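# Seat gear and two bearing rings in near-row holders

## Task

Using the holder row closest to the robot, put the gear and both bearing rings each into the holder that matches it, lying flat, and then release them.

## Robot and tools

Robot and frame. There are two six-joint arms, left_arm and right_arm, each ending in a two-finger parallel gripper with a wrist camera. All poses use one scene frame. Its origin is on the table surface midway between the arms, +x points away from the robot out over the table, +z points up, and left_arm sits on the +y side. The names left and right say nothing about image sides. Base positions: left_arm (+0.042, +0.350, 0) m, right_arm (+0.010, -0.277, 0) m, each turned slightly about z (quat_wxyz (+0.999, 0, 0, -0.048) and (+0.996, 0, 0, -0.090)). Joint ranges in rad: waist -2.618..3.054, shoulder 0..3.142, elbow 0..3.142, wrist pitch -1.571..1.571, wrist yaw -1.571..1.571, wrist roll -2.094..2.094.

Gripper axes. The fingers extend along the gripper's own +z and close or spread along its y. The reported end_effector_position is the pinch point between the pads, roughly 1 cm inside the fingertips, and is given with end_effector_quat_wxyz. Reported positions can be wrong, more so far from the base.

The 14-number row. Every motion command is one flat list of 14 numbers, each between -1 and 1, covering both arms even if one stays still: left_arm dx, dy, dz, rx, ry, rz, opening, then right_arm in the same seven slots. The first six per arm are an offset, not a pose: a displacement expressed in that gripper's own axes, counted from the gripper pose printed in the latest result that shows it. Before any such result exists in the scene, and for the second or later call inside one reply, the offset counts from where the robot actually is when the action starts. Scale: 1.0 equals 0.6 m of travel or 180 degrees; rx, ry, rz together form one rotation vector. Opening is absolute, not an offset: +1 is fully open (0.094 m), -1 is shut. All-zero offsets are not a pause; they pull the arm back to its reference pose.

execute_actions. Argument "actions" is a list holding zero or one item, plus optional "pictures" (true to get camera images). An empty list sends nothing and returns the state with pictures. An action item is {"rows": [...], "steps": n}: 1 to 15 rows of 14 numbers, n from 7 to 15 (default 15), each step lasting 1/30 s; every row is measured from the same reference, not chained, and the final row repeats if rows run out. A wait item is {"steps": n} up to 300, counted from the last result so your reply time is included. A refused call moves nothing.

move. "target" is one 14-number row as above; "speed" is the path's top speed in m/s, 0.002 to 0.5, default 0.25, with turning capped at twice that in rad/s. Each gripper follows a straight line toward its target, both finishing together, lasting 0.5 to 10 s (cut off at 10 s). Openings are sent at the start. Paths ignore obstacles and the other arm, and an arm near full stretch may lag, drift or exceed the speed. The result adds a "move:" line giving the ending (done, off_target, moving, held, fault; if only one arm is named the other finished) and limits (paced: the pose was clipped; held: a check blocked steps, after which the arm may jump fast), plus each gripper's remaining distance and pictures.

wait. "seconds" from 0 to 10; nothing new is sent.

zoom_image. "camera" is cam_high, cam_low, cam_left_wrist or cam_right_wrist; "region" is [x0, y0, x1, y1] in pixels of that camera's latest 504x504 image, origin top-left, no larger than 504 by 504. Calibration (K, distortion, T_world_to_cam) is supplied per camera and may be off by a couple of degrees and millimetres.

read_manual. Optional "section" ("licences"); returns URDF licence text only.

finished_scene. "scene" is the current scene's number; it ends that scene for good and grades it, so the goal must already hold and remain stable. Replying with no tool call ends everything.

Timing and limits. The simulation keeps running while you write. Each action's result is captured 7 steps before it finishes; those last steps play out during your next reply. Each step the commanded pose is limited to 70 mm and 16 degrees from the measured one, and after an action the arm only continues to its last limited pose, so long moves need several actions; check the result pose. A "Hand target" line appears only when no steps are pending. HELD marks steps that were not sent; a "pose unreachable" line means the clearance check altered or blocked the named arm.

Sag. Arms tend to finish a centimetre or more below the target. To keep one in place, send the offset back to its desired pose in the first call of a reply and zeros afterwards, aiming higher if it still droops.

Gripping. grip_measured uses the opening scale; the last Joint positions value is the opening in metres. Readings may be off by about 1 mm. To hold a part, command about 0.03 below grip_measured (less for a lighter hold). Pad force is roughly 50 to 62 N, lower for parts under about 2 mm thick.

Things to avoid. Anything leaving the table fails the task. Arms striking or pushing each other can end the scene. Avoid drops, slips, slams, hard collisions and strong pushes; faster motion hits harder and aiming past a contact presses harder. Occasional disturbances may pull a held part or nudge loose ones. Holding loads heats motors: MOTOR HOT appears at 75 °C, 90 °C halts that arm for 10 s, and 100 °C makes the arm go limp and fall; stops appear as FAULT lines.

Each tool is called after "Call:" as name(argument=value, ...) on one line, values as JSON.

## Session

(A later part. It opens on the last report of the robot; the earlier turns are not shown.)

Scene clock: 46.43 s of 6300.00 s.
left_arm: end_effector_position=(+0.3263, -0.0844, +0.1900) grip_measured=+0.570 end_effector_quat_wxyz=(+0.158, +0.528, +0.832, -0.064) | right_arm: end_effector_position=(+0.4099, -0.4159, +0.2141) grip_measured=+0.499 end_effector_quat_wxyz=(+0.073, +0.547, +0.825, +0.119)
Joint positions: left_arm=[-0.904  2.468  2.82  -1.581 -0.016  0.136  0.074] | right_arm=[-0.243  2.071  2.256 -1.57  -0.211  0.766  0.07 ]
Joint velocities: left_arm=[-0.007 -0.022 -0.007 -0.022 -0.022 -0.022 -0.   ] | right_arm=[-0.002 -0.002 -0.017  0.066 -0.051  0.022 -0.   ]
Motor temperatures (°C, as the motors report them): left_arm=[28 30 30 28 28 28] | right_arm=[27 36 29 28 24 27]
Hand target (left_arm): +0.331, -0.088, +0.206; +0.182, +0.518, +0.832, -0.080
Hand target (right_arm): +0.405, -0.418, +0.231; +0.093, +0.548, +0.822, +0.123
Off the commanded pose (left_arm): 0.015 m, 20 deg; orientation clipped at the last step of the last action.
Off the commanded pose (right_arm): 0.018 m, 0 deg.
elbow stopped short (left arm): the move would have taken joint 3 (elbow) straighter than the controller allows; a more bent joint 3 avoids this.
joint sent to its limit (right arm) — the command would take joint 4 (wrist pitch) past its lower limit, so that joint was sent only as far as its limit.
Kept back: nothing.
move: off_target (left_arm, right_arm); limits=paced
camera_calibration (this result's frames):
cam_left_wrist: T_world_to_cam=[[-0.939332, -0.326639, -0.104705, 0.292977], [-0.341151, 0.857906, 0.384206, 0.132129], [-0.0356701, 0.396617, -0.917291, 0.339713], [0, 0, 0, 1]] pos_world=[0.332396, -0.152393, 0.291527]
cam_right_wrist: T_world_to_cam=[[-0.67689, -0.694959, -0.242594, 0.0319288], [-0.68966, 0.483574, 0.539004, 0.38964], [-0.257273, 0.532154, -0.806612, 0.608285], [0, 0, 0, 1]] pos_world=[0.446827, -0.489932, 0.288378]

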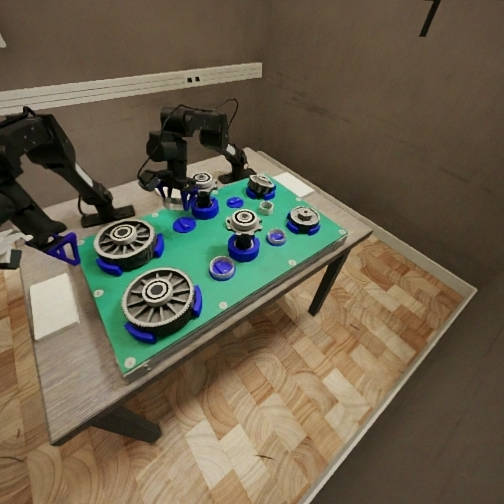

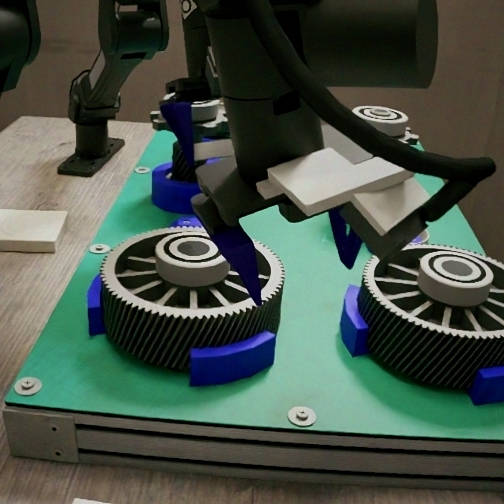

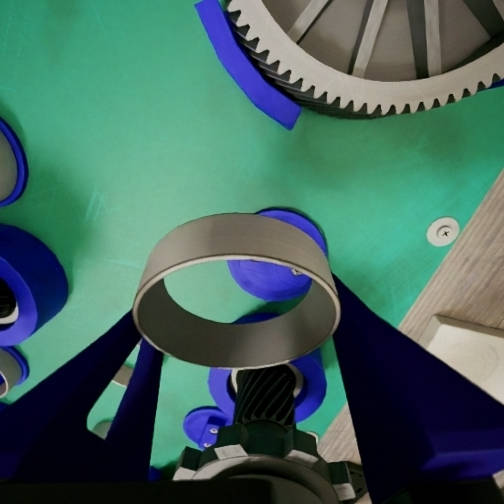

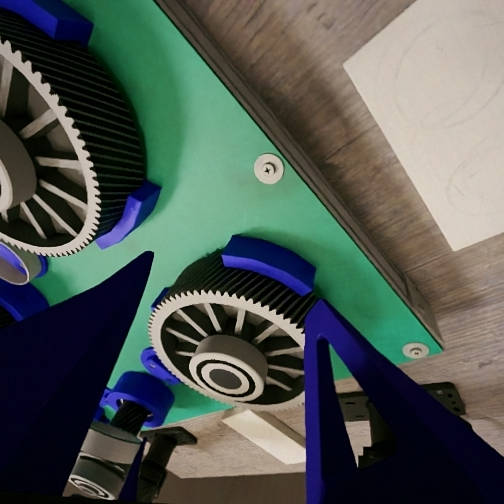

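Call:
move(target=[0.093,0.167,0.137,0.019,0.108,0,0.54,0,0,0,0,0,0,0.5], speed=0.15)

Call:
move(target=[0,0,0.03,0,0.02,0,0.54,0,0,0,0,0,0,0.5], speed=0.03)

Scene clock: 48.63 s of 6300.00 s.
left_arm: end_effector_position=(+0.4074, -0.0160, +0.0882) grip_measured=+0.570 end_effector_quat_wxyz=(+0.058, +0.531, +0.845, -0.013) | right_arm: end_effector_position=(+0.4099, -0.4159, +0.2141) grip_measured=+0.499 end_effector_quat_wxyz=(+0.073, +0.547, +0.825, +0.119)
Joint positions: left_arm=[-0.693  2.647  2.776 -1.581 -0.001  0.334  0.074] | right_arm=[-0.243  2.071  2.256 -1.57  -0.211  0.766  0.07 ]
Joint velocities: left_arm=[-0.002 -0.007  0.007  0.007  0.022  0.051 -0.001] | right_arm=[-0.012 -0.007  0.007 -0.081  0.125 -0.081  0.   ]
Motor temperatures (°C, as the motors report them): left_arm=[28 32 30 28 28 28] | right_arm=[27 36 29 28 24 27]
Hand target (left_arm): +0.409, -0.017, +0.099; +0.070, +0.536, +0.841, -0.016
Hand target (right_arm): +0.410, -0.416, +0.214; +0.073, +0.547, +0.825, +0.119
Off the commanded pose (left_arm): 0.012 m, 7 deg.
Off the commanded pose (right_arm): 0.000 m, 0 deg.
joint sent to its limit (left arm) — the command would take joint 4 (wrist pitch) past its lower limit, so that joint was sent only as far as its limit.
Kept back: nothing.
move: off_target (left_arm)
camera_calibration (this result's frames):
cam_left_wrist: T_world_to_cam=[[-0.944708, -0.322831, -0.0575055, 0.378985], [-0.295001, 0.760146, 0.578924, 0.102723], [-0.143182, 0.563878, -0.813351, 0.259338], [0, 0, 0, 1]] pos_world=[0.425466, -0.101971, 0.173258]
cam_right_wrist: T_world_to_cam=[[-0.67689, -0.694959, -0.242594, 0.0319288], [-0.68966, 0.483574, 0.539004, 0.38964], [-0.257273, 0.532154, -0.806612, 0.608285], [0, 0, 0, 1]] pos_world=[0.446827, -0.489932, 0.288378]

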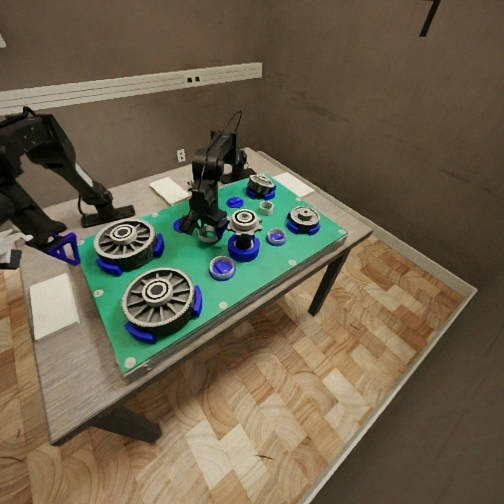

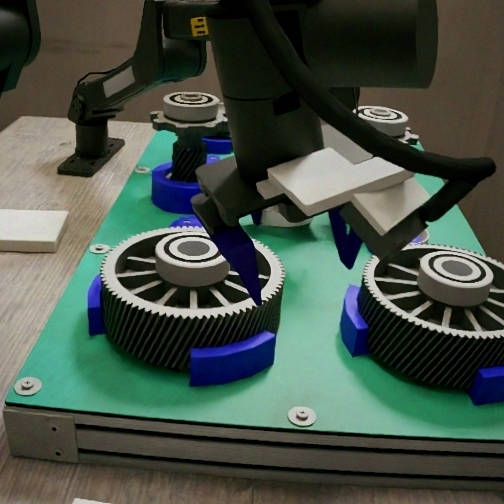

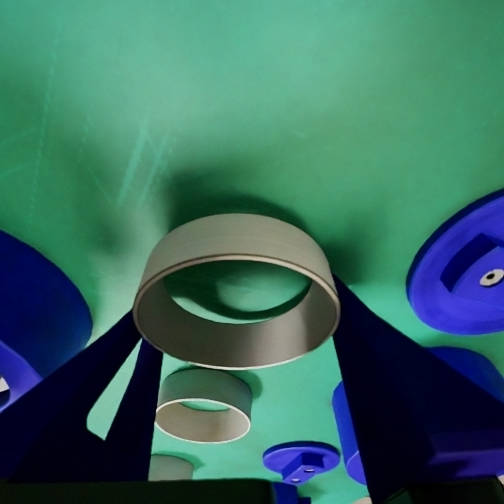

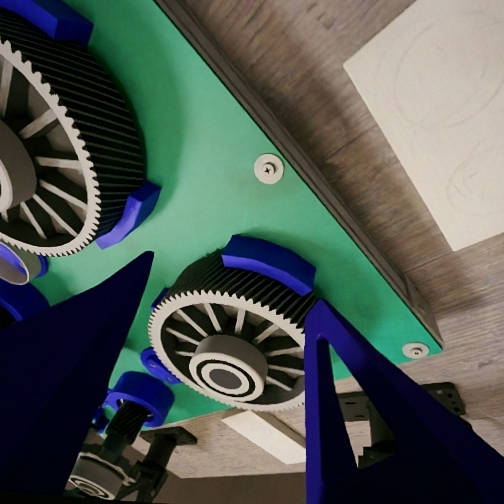

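Scene clock: 49.90 s of 6300.00 s.
left_arm: end_effector_position=(+0.4084, -0.0160, +0.0840) grip_measured=+0.569 end_effector_quat_wxyz=(+0.056, +0.531, +0.845, -0.010) | right_arm: end_effector_position=(+0.4099, -0.4159, +0.2141) grip_measured=+0.499 end_effector_quat_wxyz=(+0.073, +0.547, +0.825, +0.119)
Joint positions: left_arm=[-0.693  2.66   2.784 -1.582 -0.005  0.334  0.074] | right_arm=[-0.243  2.071  2.256 -1.57  -0.211  0.766  0.07 ]
Joint velocities: left_arm=[ 0.012 -0.012 -0.022 -0.007  0.007  0.022 -0.001] | right_arm=[ 0.007 -0.002 -0.002 -0.022  0.066 -0.051  0.001]
Motor temperatures (°C, as the motors report them): left_arm=[28 32 30 28 28 28] | right_arm=[27 36 29 28 24 27]
Hand target (left_arm): +0.409, -0.017, +0.070; +0.048, +0.531, +0.846, -0.000
Hand target (right_arm): +0.410, -0.416, +0.214; +0.073, +0.547, +0.825, +0.119
Off the commanded pose (left_arm): 0.014 m, 3 deg.
Off the commanded pose (right_arm): 0.000 m, 0 deg.
joint sent to its limit (left arm) — the command would take joint 4 (wrist pitch) past its lower limit, so that joint was sent only as far as its limit.
Kept back: nothing.
move: off_target (left_arm)
camera_calibration (this result's frames):
cam_left_wrist: T_world_to_cam=[[-0.944613, -0.322887, -0.0587398, 0.379747], [-0.294865, 0.756418, 0.583855, 0.104934], [-0.144088, 0.568837, -0.80973, 0.256279], [0, 0, 0, 1]] pos_world=[0.426582, -0.102539, 0.168557]
cam_right_wrist: T_world_to_cam=[[-0.67689, -0.694959, -0.242594, 0.0319288], [-0.68966, 0.483574, 0.539004, 0.38964], [-0.257273, 0.532154, -0.806612, 0.608285], [0, 0, 0, 1]] pos_world=[0.446827, -0.489932, 0.288378]

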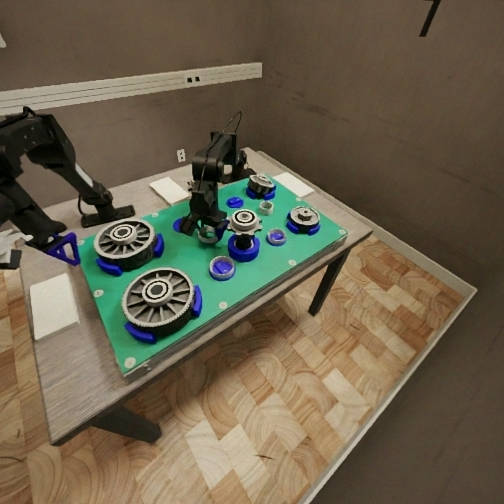

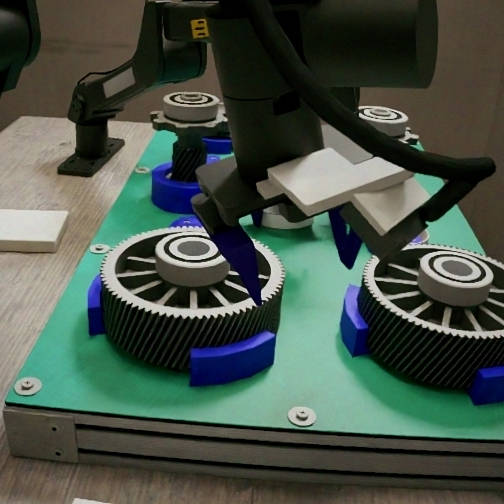

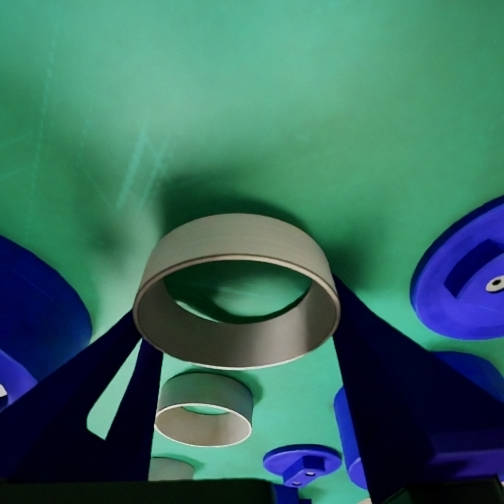

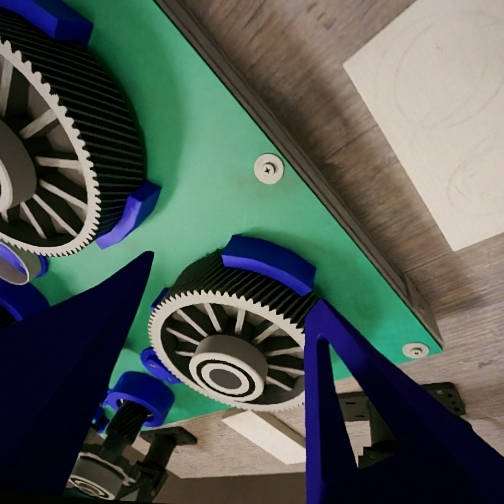

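Call:
move(target=[0,0,0,0,0,0,0.8,0,0,0,0,0,0,0.5])

Call:
move(target=[0,0,-0.08,0,0,0,0.8,0,0,0,0,0,0,0.5], speed=0.1)

Call:
move(target=[0.155,0.06,0,0,0.04,0,0.8,0,0,0,0,0,0,0.5], speed=0.15)

Scene clock: 51.53 s of 6300.00 s.
left_arm: end_effector_position=(+0.4091, -0.0157, +0.0850) grip_measured=+0.798 end_effector_quat_wxyz=(+0.057, +0.531, +0.845, -0.009) | right_arm: end_effector_position=(+0.4099, -0.4159, +0.2141) grip_measured=+0.499 end_effector_quat_wxyz=(+0.073, +0.547, +0.825, +0.119)
Joint positions: left_arm=[-0.693  2.658  2.784 -1.581 -0.008  0.334  0.084] | right_arm=[-0.243  2.071  2.256 -1.57  -0.211  0.766  0.07 ]
Joint velocities: left_arm=[-0.012  0.002 -0.002  0.037 -0.051  0.007  0.   ] | right_arm=[-0.007  0.012 -0.002 -0.051 -0.125  0.022  0.   ]
Motor temperatures (°C, as the motors report them): left_arm=[28 33 30 28 28 28] | right_arm=[27 36 29 28 24 27]
Hand target (left_arm): +0.408, -0.016, +0.084; +0.056, +0.531, +0.845, -0.011
Hand target (right_arm): +0.410, -0.416, +0.214; +0.073, +0.547, +0.825, +0.119
Off the commanded pose (left_arm): 0.001 m, 0 deg.
Off the commanded pose (right_arm): 0.000 m, 0 deg.
Kept back: nothing.
move: done
camera_calibration (this result's frames):
cam_left_wrist: T_world_to_cam=[[-0.944253, -0.323203, -0.0626654, 0.380761], [-0.297501, 0.756152, 0.582861, 0.105472], [-0.140998, 0.569011, -0.810152, 0.255748], [0, 0, 0, 1]] pos_world=[0.426973, -0.102213, 0.16958]
cam_right_wrist: T_world_to_cam=[[-0.67689, -0.694959, -0.242594, 0.0319288], [-0.68966, 0.483574, 0.539004, 0.38964], [-0.257273, 0.532154, -0.806612, 0.608285], [0, 0, 0, 1]] pos_world=[0.446827, -0.489932, 0.288378]

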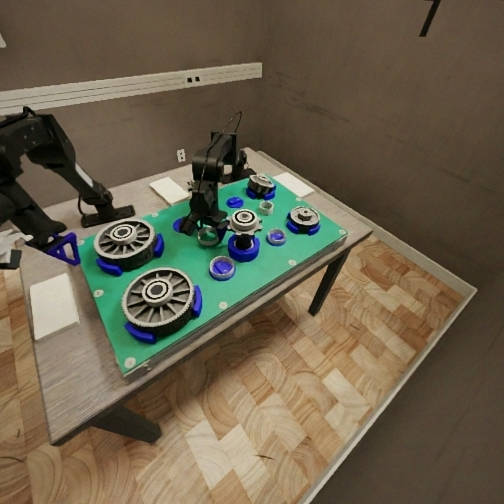

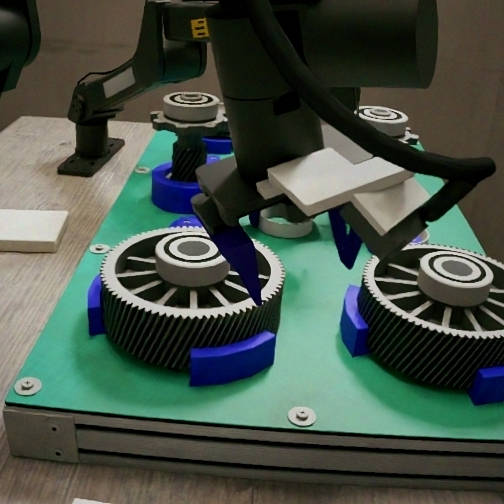

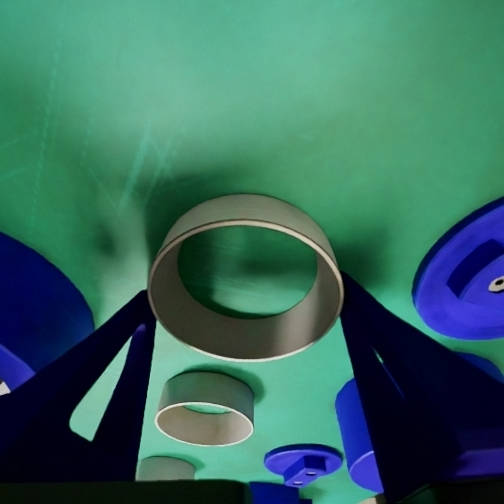

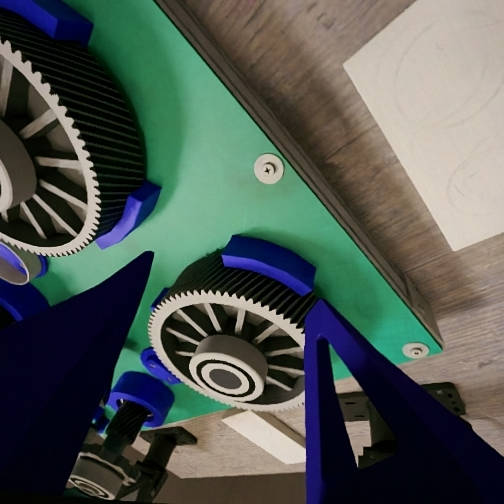

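Scene clock: 52.57 s of 6300.00 s.
left_arm: end_effector_position=(+0.4061, -0.0126, +0.1309) grip_measured=+0.798 end_effector_quat_wxyz=(+0.094, +0.529, +0.843, -0.018) | right_arm: end_effector_position=(+0.4099, -0.4159, +0.2141) grip_measured=+0.499 end_effector_quat_wxyz=(+0.073, +0.547, +0.825, +0.119)
Joint positions: left_arm=[-0.693  2.545  2.746 -1.581 -0.008  0.334  0.084] | right_arm=[-0.243  2.071  2.256 -1.57  -0.211  0.766  0.07 ]
Joint velocities: left_arm=[ 0.007 -0.022 -0.012 -0.022  0.022 -0.022 -0.   ] | right_arm=[-0.012  0.007 -0.002  0.022  0.022  0.007 -0.   ]
Motor temperatures (°C, as the motors report them): left_arm=[28 34 30 28 28 28] | right_arm=[27 35 29 28 24 27]
Hand target (left_arm): +0.404, -0.011, +0.132; +0.091, +0.529, +0.843, -0.017
Hand target (right_arm): +0.410, -0.416, +0.214; +0.073, +0.547, +0.825, +0.119
Off the commanded pose (left_arm): 0.002 m, 4 deg.
Off the commanded pose (right_arm): 0.000 m, 0 deg.
joint sent to its limit (left arm) — the command would take joint 4 (wrist pitch) past its lower limit, so that joint was sent only as far as its limit.
Kept back: nothing.
move: off_target (left_arm)
camera_calibration (this result's frames):
cam_left_wrist: T_world_to_cam=[[-0.940065, -0.327413, -0.0952802, 0.384246], [-0.326877, 0.785686, 0.525213, 0.0953039], [-0.0971011, 0.524879, -0.84562, 0.277002], [0, 0, 0, 1]] pos_world=[0.419266, -0.0944648, 0.220795]
cam_right_wrist: T_world_to_cam=[[-0.67689, -0.694959, -0.242594, 0.0319288], [-0.68966, 0.483574, 0.539004, 0.38964], [-0.257273, 0.532154, -0.806612, 0.608285], [0, 0, 0, 1]] pos_world=[0.446827, -0.489932, 0.288378]

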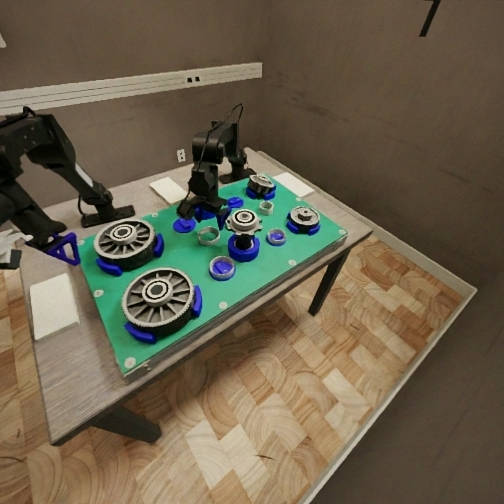

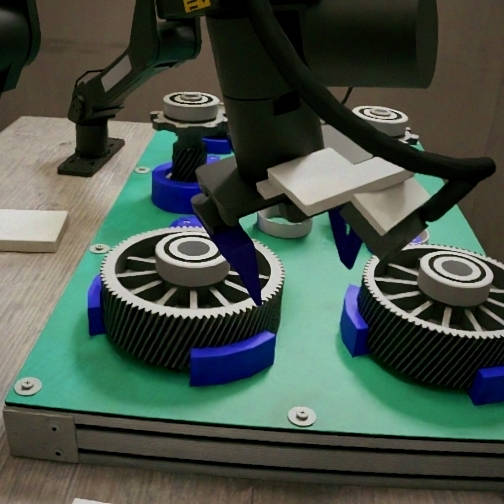

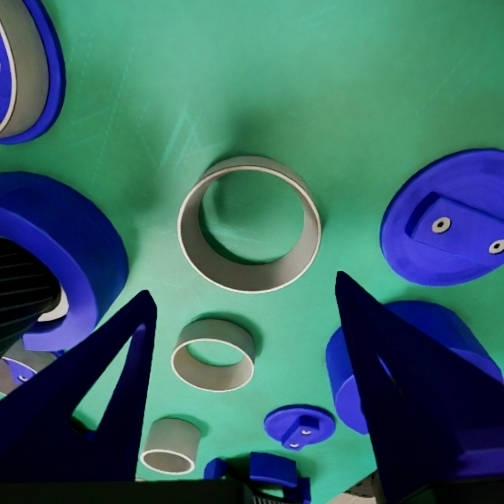

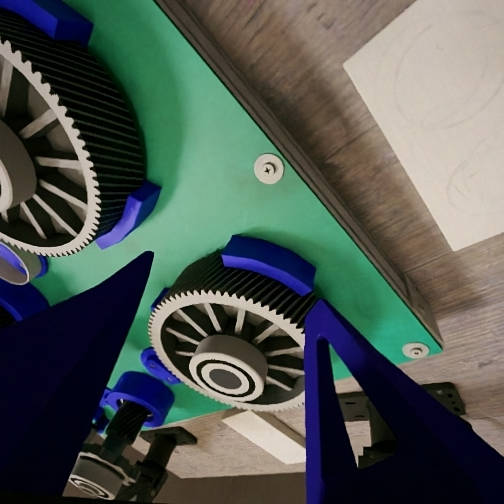

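Scene clock: 53.83 s of 6300.00 s.
left_arm: end_effector_position=(+0.3955, +0.0858, +0.1086) grip_measured=+0.798 end_effector_quat_wxyz=(+0.026, +0.528, +0.849, +0.016) | right_arm: end_effector_position=(+0.4099, -0.4159, +0.2141) grip_measured=+0.499 end_effector_quat_wxyz=(+0.073, +0.547, +0.825, +0.119)
Joint positions: left_arm=[-0.564  2.214  2.08  -1.389 -0.037  0.454  0.084] | right_arm=[-0.243  2.071  2.256 -1.57  -0.211  0.766  0.07 ]
Joint velocities: left_arm=[-0.007 -0.012 -0.012  0.051  0.037  0.022 -0.   ] | right_arm=[-0.007 -0.007 -0.007  0.007 -0.007 -0.022  0.001]
Motor temperatures (°C, as the motors report them): left_arm=[28 34 29 28 28 28] | right_arm=[27 35 29 28 24 27]
Hand target (left_arm): +0.398, +0.086, +0.115; +0.039, +0.530, +0.847, +0.015
Hand target (right_arm): +0.410, -0.416, +0.214; +0.073, +0.547, +0.825, +0.119
Off the commanded pose (left_arm): 0.009 m, 2 deg.
Off the commanded pose (right_arm): 0.000 m, 0 deg.
Kept back: nothing.
move: done
camera_calibration (this result's frames):
cam_left_wrist: T_world_to_cam=[[-0.941923, -0.330054, -0.0620159, 0.401726], [-0.289895, 0.705878, 0.646295, 0.00534609], [-0.169537, 0.626738, -0.760564, 0.216178], [0, 0, 0, 1]] pos_world=[0.416595, -0.00666895, 0.185875]
cam_right_wrist: T_world_to_cam=[[-0.67689, -0.694959, -0.242594, 0.0319288], [-0.68966, 0.483574, 0.539004, 0.38964], [-0.257273, 0.532154, -0.806612, 0.608285], [0, 0, 0, 1]] pos_world=[0.446827, -0.489932, 0.288378]

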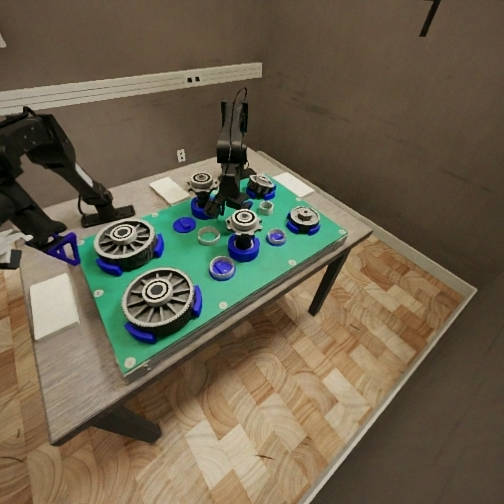

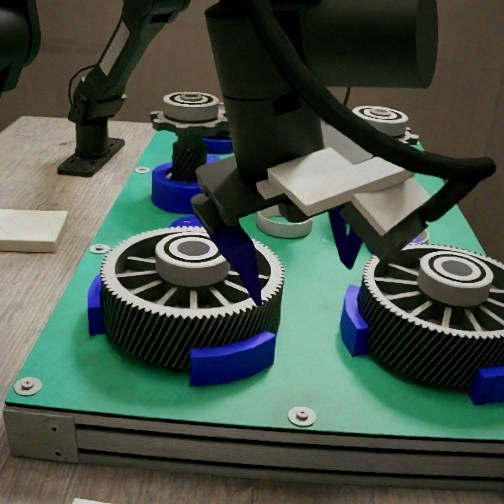

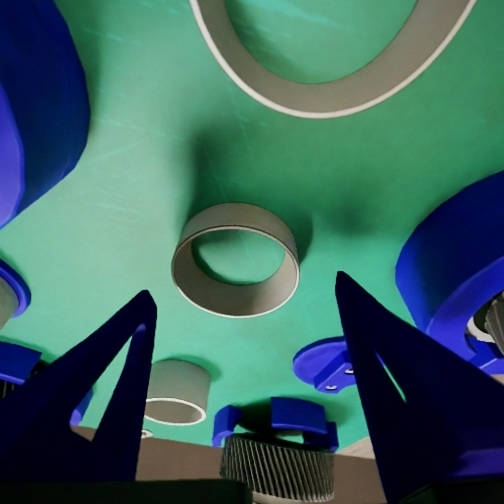

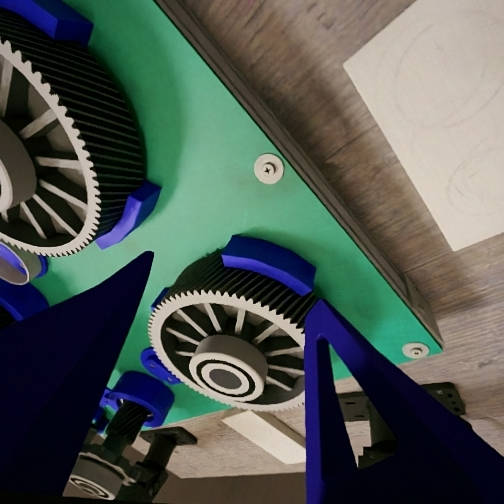

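Call:
move(target=[0.008,0.006,0.052,0.017,0.009,0,0.7,0,0,0,0,0,0,0.5], speed=0.05)

Call:
move(target=[0,0,0,0,0,0,0.22,0,0,0,0,0,0,0.5])

Call:
move(target=[0.14,0.03,-0.07,0,0,0,0.22,0,0,0,0,0,0,0.5], speed=0.12)

Scene clock: 55.03 s of 6300.00 s.
left_arm: end_effector_position=(+0.3963, +0.0909, +0.0816) grip_measured=+0.702 end_effector_quat_wxyz=(-0.002, +0.527, +0.850, +0.008) | right_arm: end_effector_position=(+0.4099, -0.4159, +0.2141) grip_measured=+0.499 end_effector_quat_wxyz=(+0.073, +0.547, +0.825, +0.119)
Joint positions: left_arm=[-0.544  2.261  2.051 -1.367 -0.015  0.471  0.08 ] | right_arm=[-0.243  2.071  2.256 -1.57  -0.211  0.766  0.07 ]
Joint velocities: left_arm=[-0.007  0.007 -0.012 -0.022  0.022 -0.007 -0.001] | right_arm=[-0.012 -0.002 -0.012  0.007  0.022 -0.125 -0.   ]
Motor temperatures (°C, as the motors report them): left_arm=[28 34 29 28 28 28] | right_arm=[27 35 29 28 24 27]
Hand target (left_arm): +0.398, +0.091, +0.078; -0.001, +0.528, +0.849, +0.001
Hand target (right_arm): +0.410, -0.416, +0.214; +0.073, +0.547, +0.825, +0.119
Off the commanded pose (left_arm): 0.005 m, 1 deg.
Off the commanded pose (right_arm): 0.000 m, 0 deg.
Kept back: nothing.
move: done
camera_calibration (this result's frames):
cam_left_wrist: T_world_to_cam=[[-0.943465, -0.331189, -0.0136789, 0.399265], [-0.253852, 0.695388, 0.672306, 0.00400987], [-0.213148, 0.63777, -0.740147, 0.207177], [0, 0, 0, 1]] pos_world=[0.42187, -0.0026873, 0.156107]
cam_right_wrist: T_world_to_cam=[[-0.67689, -0.694959, -0.242594, 0.0319288], [-0.68966, 0.483574, 0.539004, 0.38964], [-0.257273, 0.532154, -0.806612, 0.608285], [0, 0, 0, 1]] pos_world=[0.446827, -0.489932, 0.288378]

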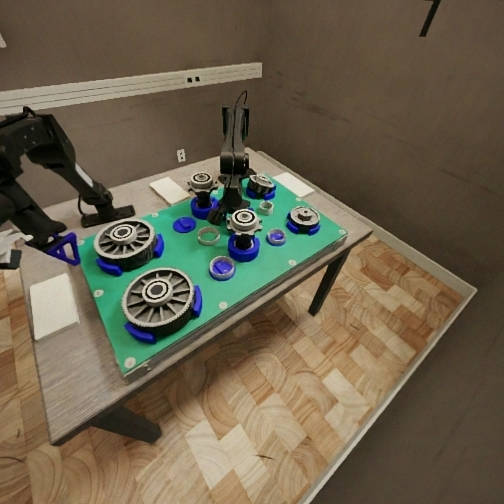

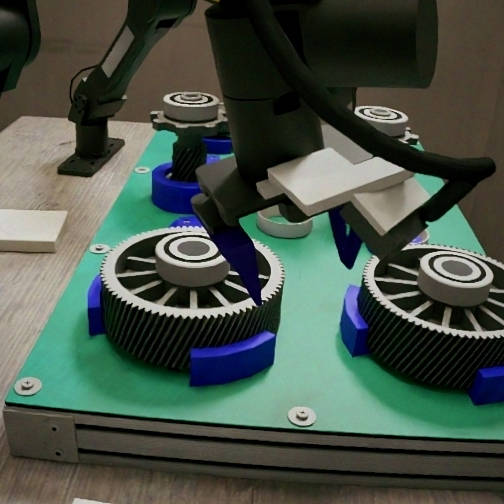

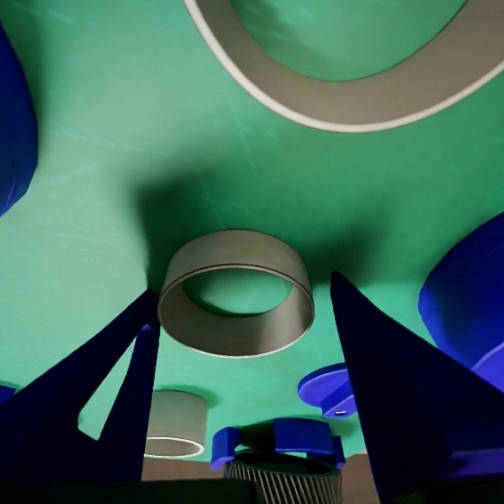

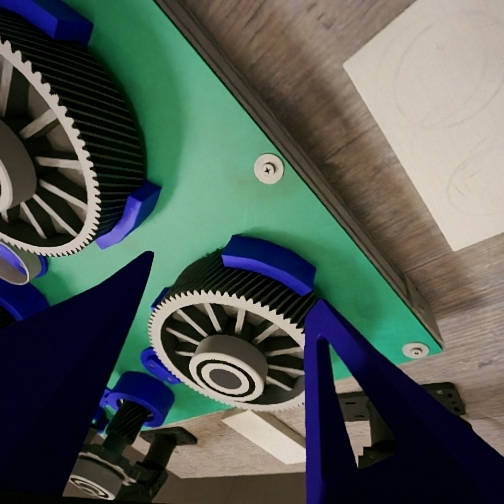

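Scene clock: 55.53 s of 6300.00 s.
left_arm: end_effector_position=(+0.3965, +0.0911, +0.0816) grip_measured=+0.295 end_effector_quat_wxyz=(-0.002, +0.527, +0.850, +0.008) | right_arm: end_effector_position=(+0.4099, -0.4159, +0.2141) grip_measured=+0.499 end_effector_quat_wxyz=(+0.073, +0.547, +0.825, +0.119)
Joint positions: left_arm=[-0.544  2.261  2.051 -1.367 -0.016  0.471  0.061] | right_arm=[-0.243  2.071  2.256 -1.57  -0.211  0.766  0.07 ]
Joint velocities: left_arm=[ 0.007  0.002 -0.012  0.007  0.051  0.007 -0.   ] | right_arm=[-0.002 -0.007 -0.002 -0.007 -0.051 -0.022  0.   ]
Motor temperatures (°C, as the motors report them): left_arm=[28 35 29 28 28 28] | right_arm=[27 35 29 28 24 27]
Hand target (left_arm): +0.396, +0.091, +0.082; -0.002, +0.527, +0.850, +0.008
Hand target (right_arm): +0.410, -0.416, +0.214; +0.073, +0.547, +0.825, +0.119
Off the commanded pose (left_arm): 0.000 m, 0 deg.
Off the commanded pose (right_arm): 0.000 m, 0 deg.
Kept back: nothing.
move: done
camera_calibration (this result's frames):
cam_left_wrist: T_world_to_cam=[[-0.943455, -0.331163, -0.0149436, 0.399587], [-0.254459, 0.694566, 0.672925, 0.00416135], [-0.212469, 0.638677, -0.73956, 0.206675], [0, 0, 0, 1]] pos_world=[0.421963, -0.00256054, 0.15602]
cam_right_wrist: T_world_to_cam=[[-0.67689, -0.694959, -0.242594, 0.0319288], [-0.68966, 0.483574, 0.539004, 0.38964], [-0.257273, 0.532154, -0.806612, 0.608285], [0, 0, 0, 1]] pos_world=[0.446827, -0.489932, 0.288378]

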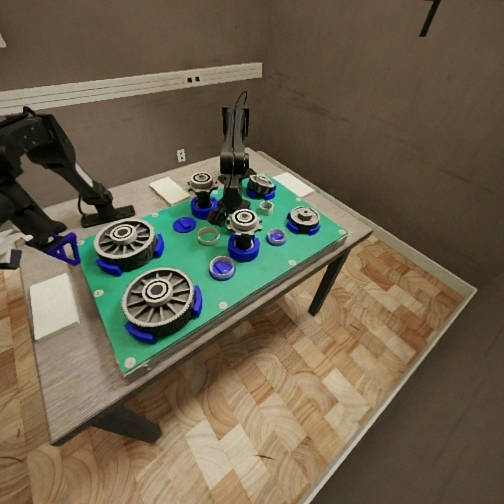

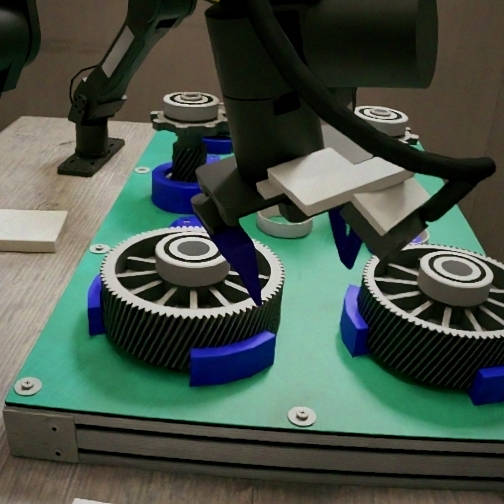

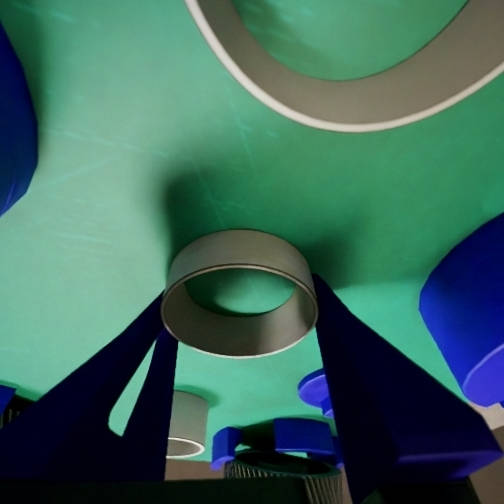

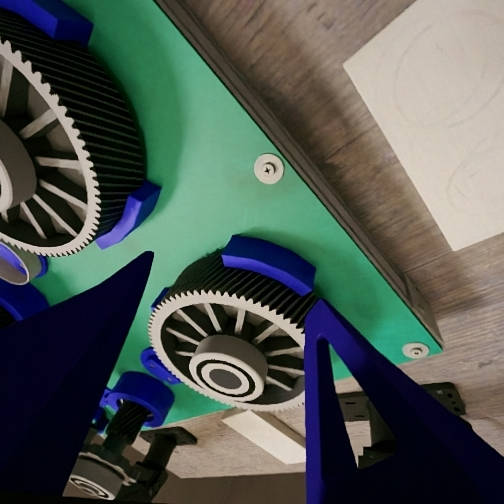

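Scene clock: 56.70 s of 6300.00 s.
left_arm: end_effector_position=(+0.3777, +0.1704, +0.1180) grip_measured=+0.295 end_effector_quat_wxyz=(-0.003, +0.523, +0.852, +0.009) | right_arm: end_effector_position=(+0.4099, -0.4159, +0.2141) grip_measured=+0.499 end_effector_quat_wxyz=(+0.073, +0.547, +0.825, +0.119)
Joint positions: left_arm=[-0.407  1.999  1.79  -1.366 -0.018  0.599  0.061] | right_arm=[-0.243  2.071  2.256 -1.57  -0.211  0.766  0.07 ]
Joint velocities: left_arm=[-0.002 -0.002 -0.012  0.022 -0.007  0.022  0.   ] | right_arm=[-0.002 -0.002 -0.017 -0.007 -0.066 -0.007 -0.001]
Motor temperatures (°C, as the motors report them): left_arm=[28 35 29 28 28 28] | right_arm=[27 35 29 28 24 27]
Hand target (left_arm): +0.374, +0.174, +0.122; -0.003, +0.527, +0.850, +0.008
Hand target (right_arm): +0.410, -0.416, +0.214; +0.073, +0.547, +0.825, +0.119
Off the commanded pose (left_arm): 0.008 m, 1 deg.
Off the commanded pose (right_arm): 0.000 m, 0 deg.
Kept back: nothing.
move: done
camera_calibration (this result's frames):
cam_left_wrist: T_world_to_cam=[[-0.940391, -0.33976, -0.0150771, 0.40903], [-0.260343, 0.690638, 0.674715, -0.0775103], [-0.218828, 0.638421, -0.737925, 0.181219], [0, 0, 0, 1]] pos_world=[0.404125, 0.0768096, 0.19219]
cam_right_wrist: T_world_to_cam=[[-0.67689, -0.694959, -0.242594, 0.0319288], [-0.68966, 0.483574, 0.539004, 0.38964], [-0.257273, 0.532154, -0.806612, 0.608285], [0, 0, 0, 1]] pos_world=[0.446827, -0.489932, 0.288378]

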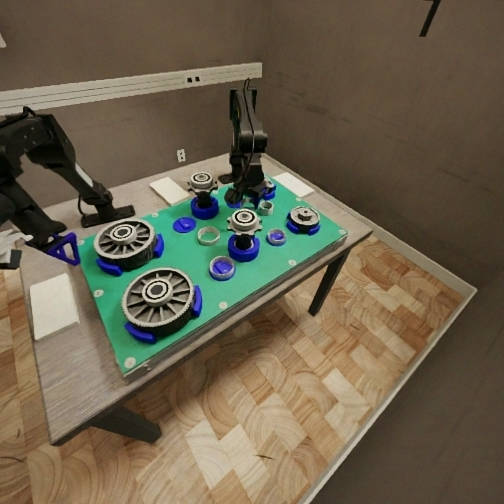

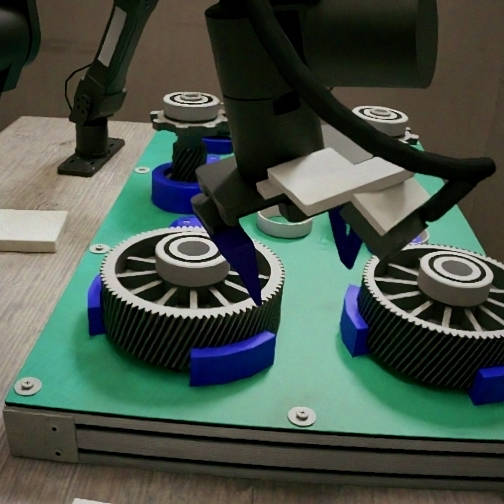

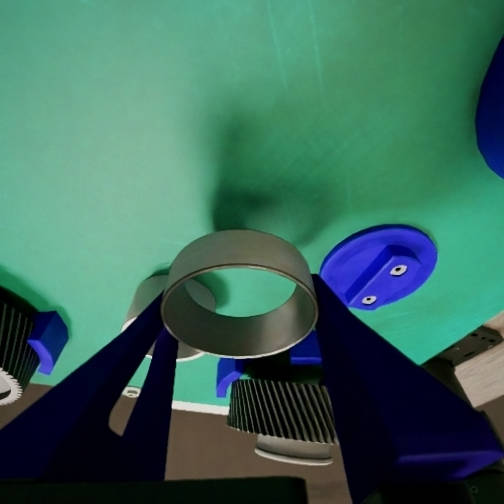

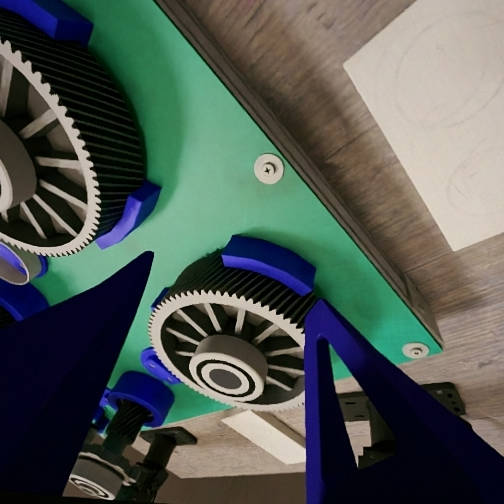

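Call:
move(target=[0.07,-0.138,-0.005,0,0,-0.35,0.22,0.59,0.21,0.16,0.088,0,-0.011,0.9])

Scene clock: 60.03 s of 6300.00 s.
left_arm: end_effector_position=(+0.2860, +0.1739, +0.1149) grip_measured=+0.295 end_effector_quat_wxyz=(-0.010, +0.002, +1.000, +0.018) | right_arm: end_effector_position=(+0.3998, -0.0270, +0.1525) grip_measured=+0.899 end_effector_quat_wxyz=(+0.016, +0.532, +0.845, +0.056)
Joint positions: left_arm=[-0.543  1.717  1.411 -1.303 -0.017 -0.634  0.061] | right_arm=[ 0.742  2.31   2.417 -1.563 -0.02   1.687  0.089]
Joint velocities: left_arm=[-0.012 -0.022  0.012 -0.007  0.007  0.066  0.   ] | right_arm=[ 0.007 -0.012  0.017 -0.037 -0.11  -0.022  0.001]
Motor temperatures (°C, as the motors report them): left_arm=[28 35 29 28 28 28] | right_arm=[27 35 29 28 24 27]
Hand target (left_arm): +0.285, +0.171, +0.119; +0.003, +0.001, +1.000, +0.009
Hand target (right_arm): +0.404, -0.030, +0.161; +0.026, +0.537, +0.841, +0.063
Off the commanded pose (left_arm): 0.007 m, 2 deg.
Off the commanded pose (right_arm): 0.012 m, 6 deg.
joint sent to its limit (right arm) — the command would take joint 4 (wrist pitch) past its lower limit, so that joint was sent only as far as its limit.
Kept back: nothing.
move: off_target (right_arm)
camera_calibration (this result's frames):
cam_left_wrist: T_world_to_cam=[[-0.127184, -0.991136, -0.0383994, 0.207327], [-0.729563, 0.0672503, 0.680599, 0.140224], [-0.671984, 0.114576, -0.731649, 0.376621], [0, 0, 0, 1]] pos_world=[0.381755, 0.152907, 0.188079]
cam_right_wrist: T_world_to_cam=[[-0.668517, -0.73737, -0.0968067, 0.253698], [-0.618526, 0.478993, 0.62289, 0.186443], [-0.41293, 0.47629, -0.776297, 0.405101], [0, 0, 0, 1]] pos_world=[0.4522, -0.0951811, 0.222905]

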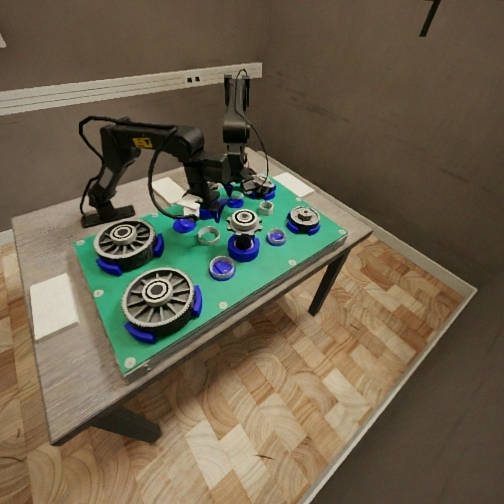

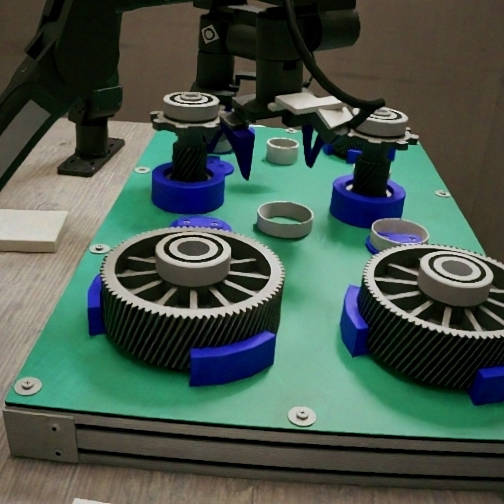

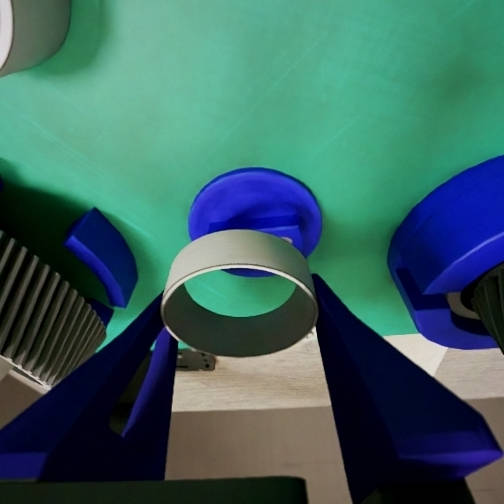

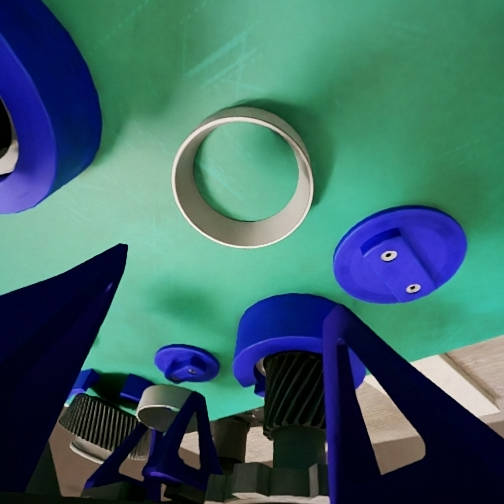

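Call:
move(target=[-0.003,-0.016,0.022,0.011,-0.006,0,0.22,-0.032,0.012,0.07,0.036,-0.01,0,1], speed=0.06)

Scene clock: 61.70 s of 6300.00 s.
left_arm: end_effector_position=(+0.2886, +0.1689, +0.1032) grip_measured=+0.295 end_effector_quat_wxyz=(-0.004, +0.001, +1.000, +0.005) | right_arm: end_effector_position=(+0.4110, -0.0346, +0.1017) grip_measured=+1.000 end_effector_quat_wxyz=(-0.005, +0.533, +0.846, +0.008)
Joint positions: left_arm=[-0.543  1.717  1.365 -1.232 -0.004 -0.636  0.061] | right_arm=[ 0.717  2.44   2.444 -1.564 -0.016  1.66   0.094]
Joint velocities: left_arm=[-0.012 -0.032 -0.017 -0.007 -0.022 -0.022  0.   ] | right_arm=[-0.022  0.007  0.007 -0.022  0.081  0.037  0.   ]
Motor temperatures (°C, as the motors report them): left_arm=[28 35 29 28 28 28] | right_arm=[27 35 29 28 24 27]
Hand target (left_arm): +0.288, +0.165, +0.101; -0.001, +0.002, +1.000, +0.001
Hand target (right_arm): +0.417, -0.038, +0.110; +0.008, +0.533, +0.846, +0.016
Off the commanded pose (left_arm): 0.005 m, 1 deg.
Off the commanded pose (right_arm): 0.012 m, 1 deg.
joint sent to its limit (right arm) — the command would take joint 4 (wrist pitch) past its lower limit, so that joint was sent only as far as its limit.
Kept back: nothing.
move: off_target (right_arm)
camera_calibration (this result's frames):
cam_left_wrist: T_world_to_cam=[[-0.124259, -0.992144, -0.0145123, 0.199143], [-0.737512, 0.0825643, 0.670268, 0.151175], [-0.663803, 0.09399, -0.741978, 0.372562], [0, 0, 0, 1]] pos_world=[0.383546, 0.15008, 0.177995]
cam_right_wrist: T_world_to_cam=[[-0.671549, -0.740953, 0.00319868, 0.241657], [-0.565183, 0.515025, 0.644451, 0.20582], [-0.479155, 0.430973, -0.764639, 0.398378], [0, 0, 0, 1]] pos_world=[0.469495, -0.0986363, 0.171201]

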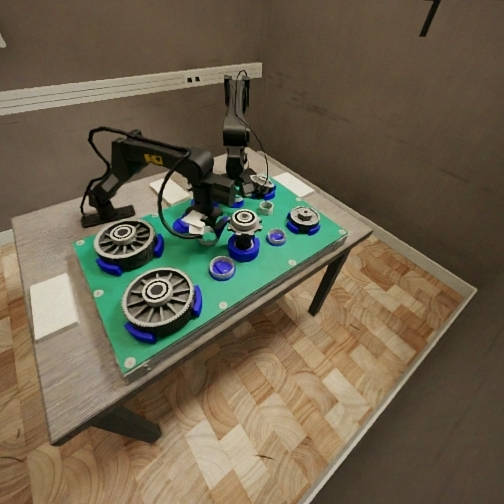

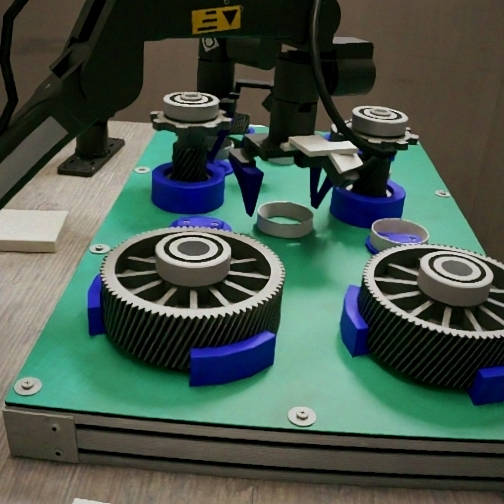

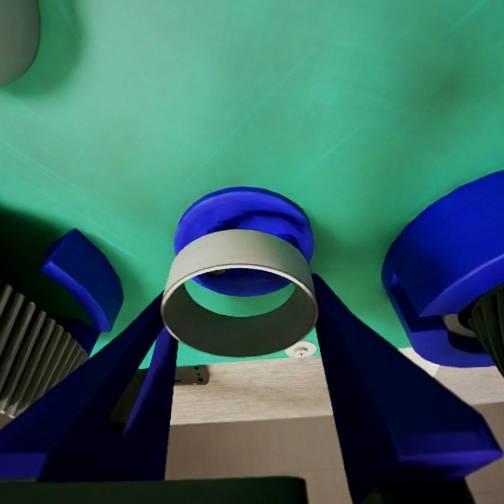

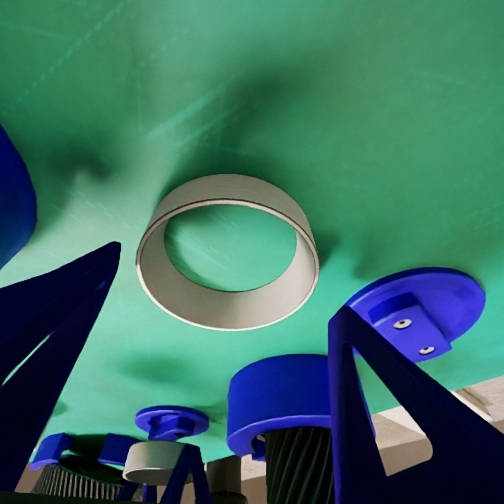

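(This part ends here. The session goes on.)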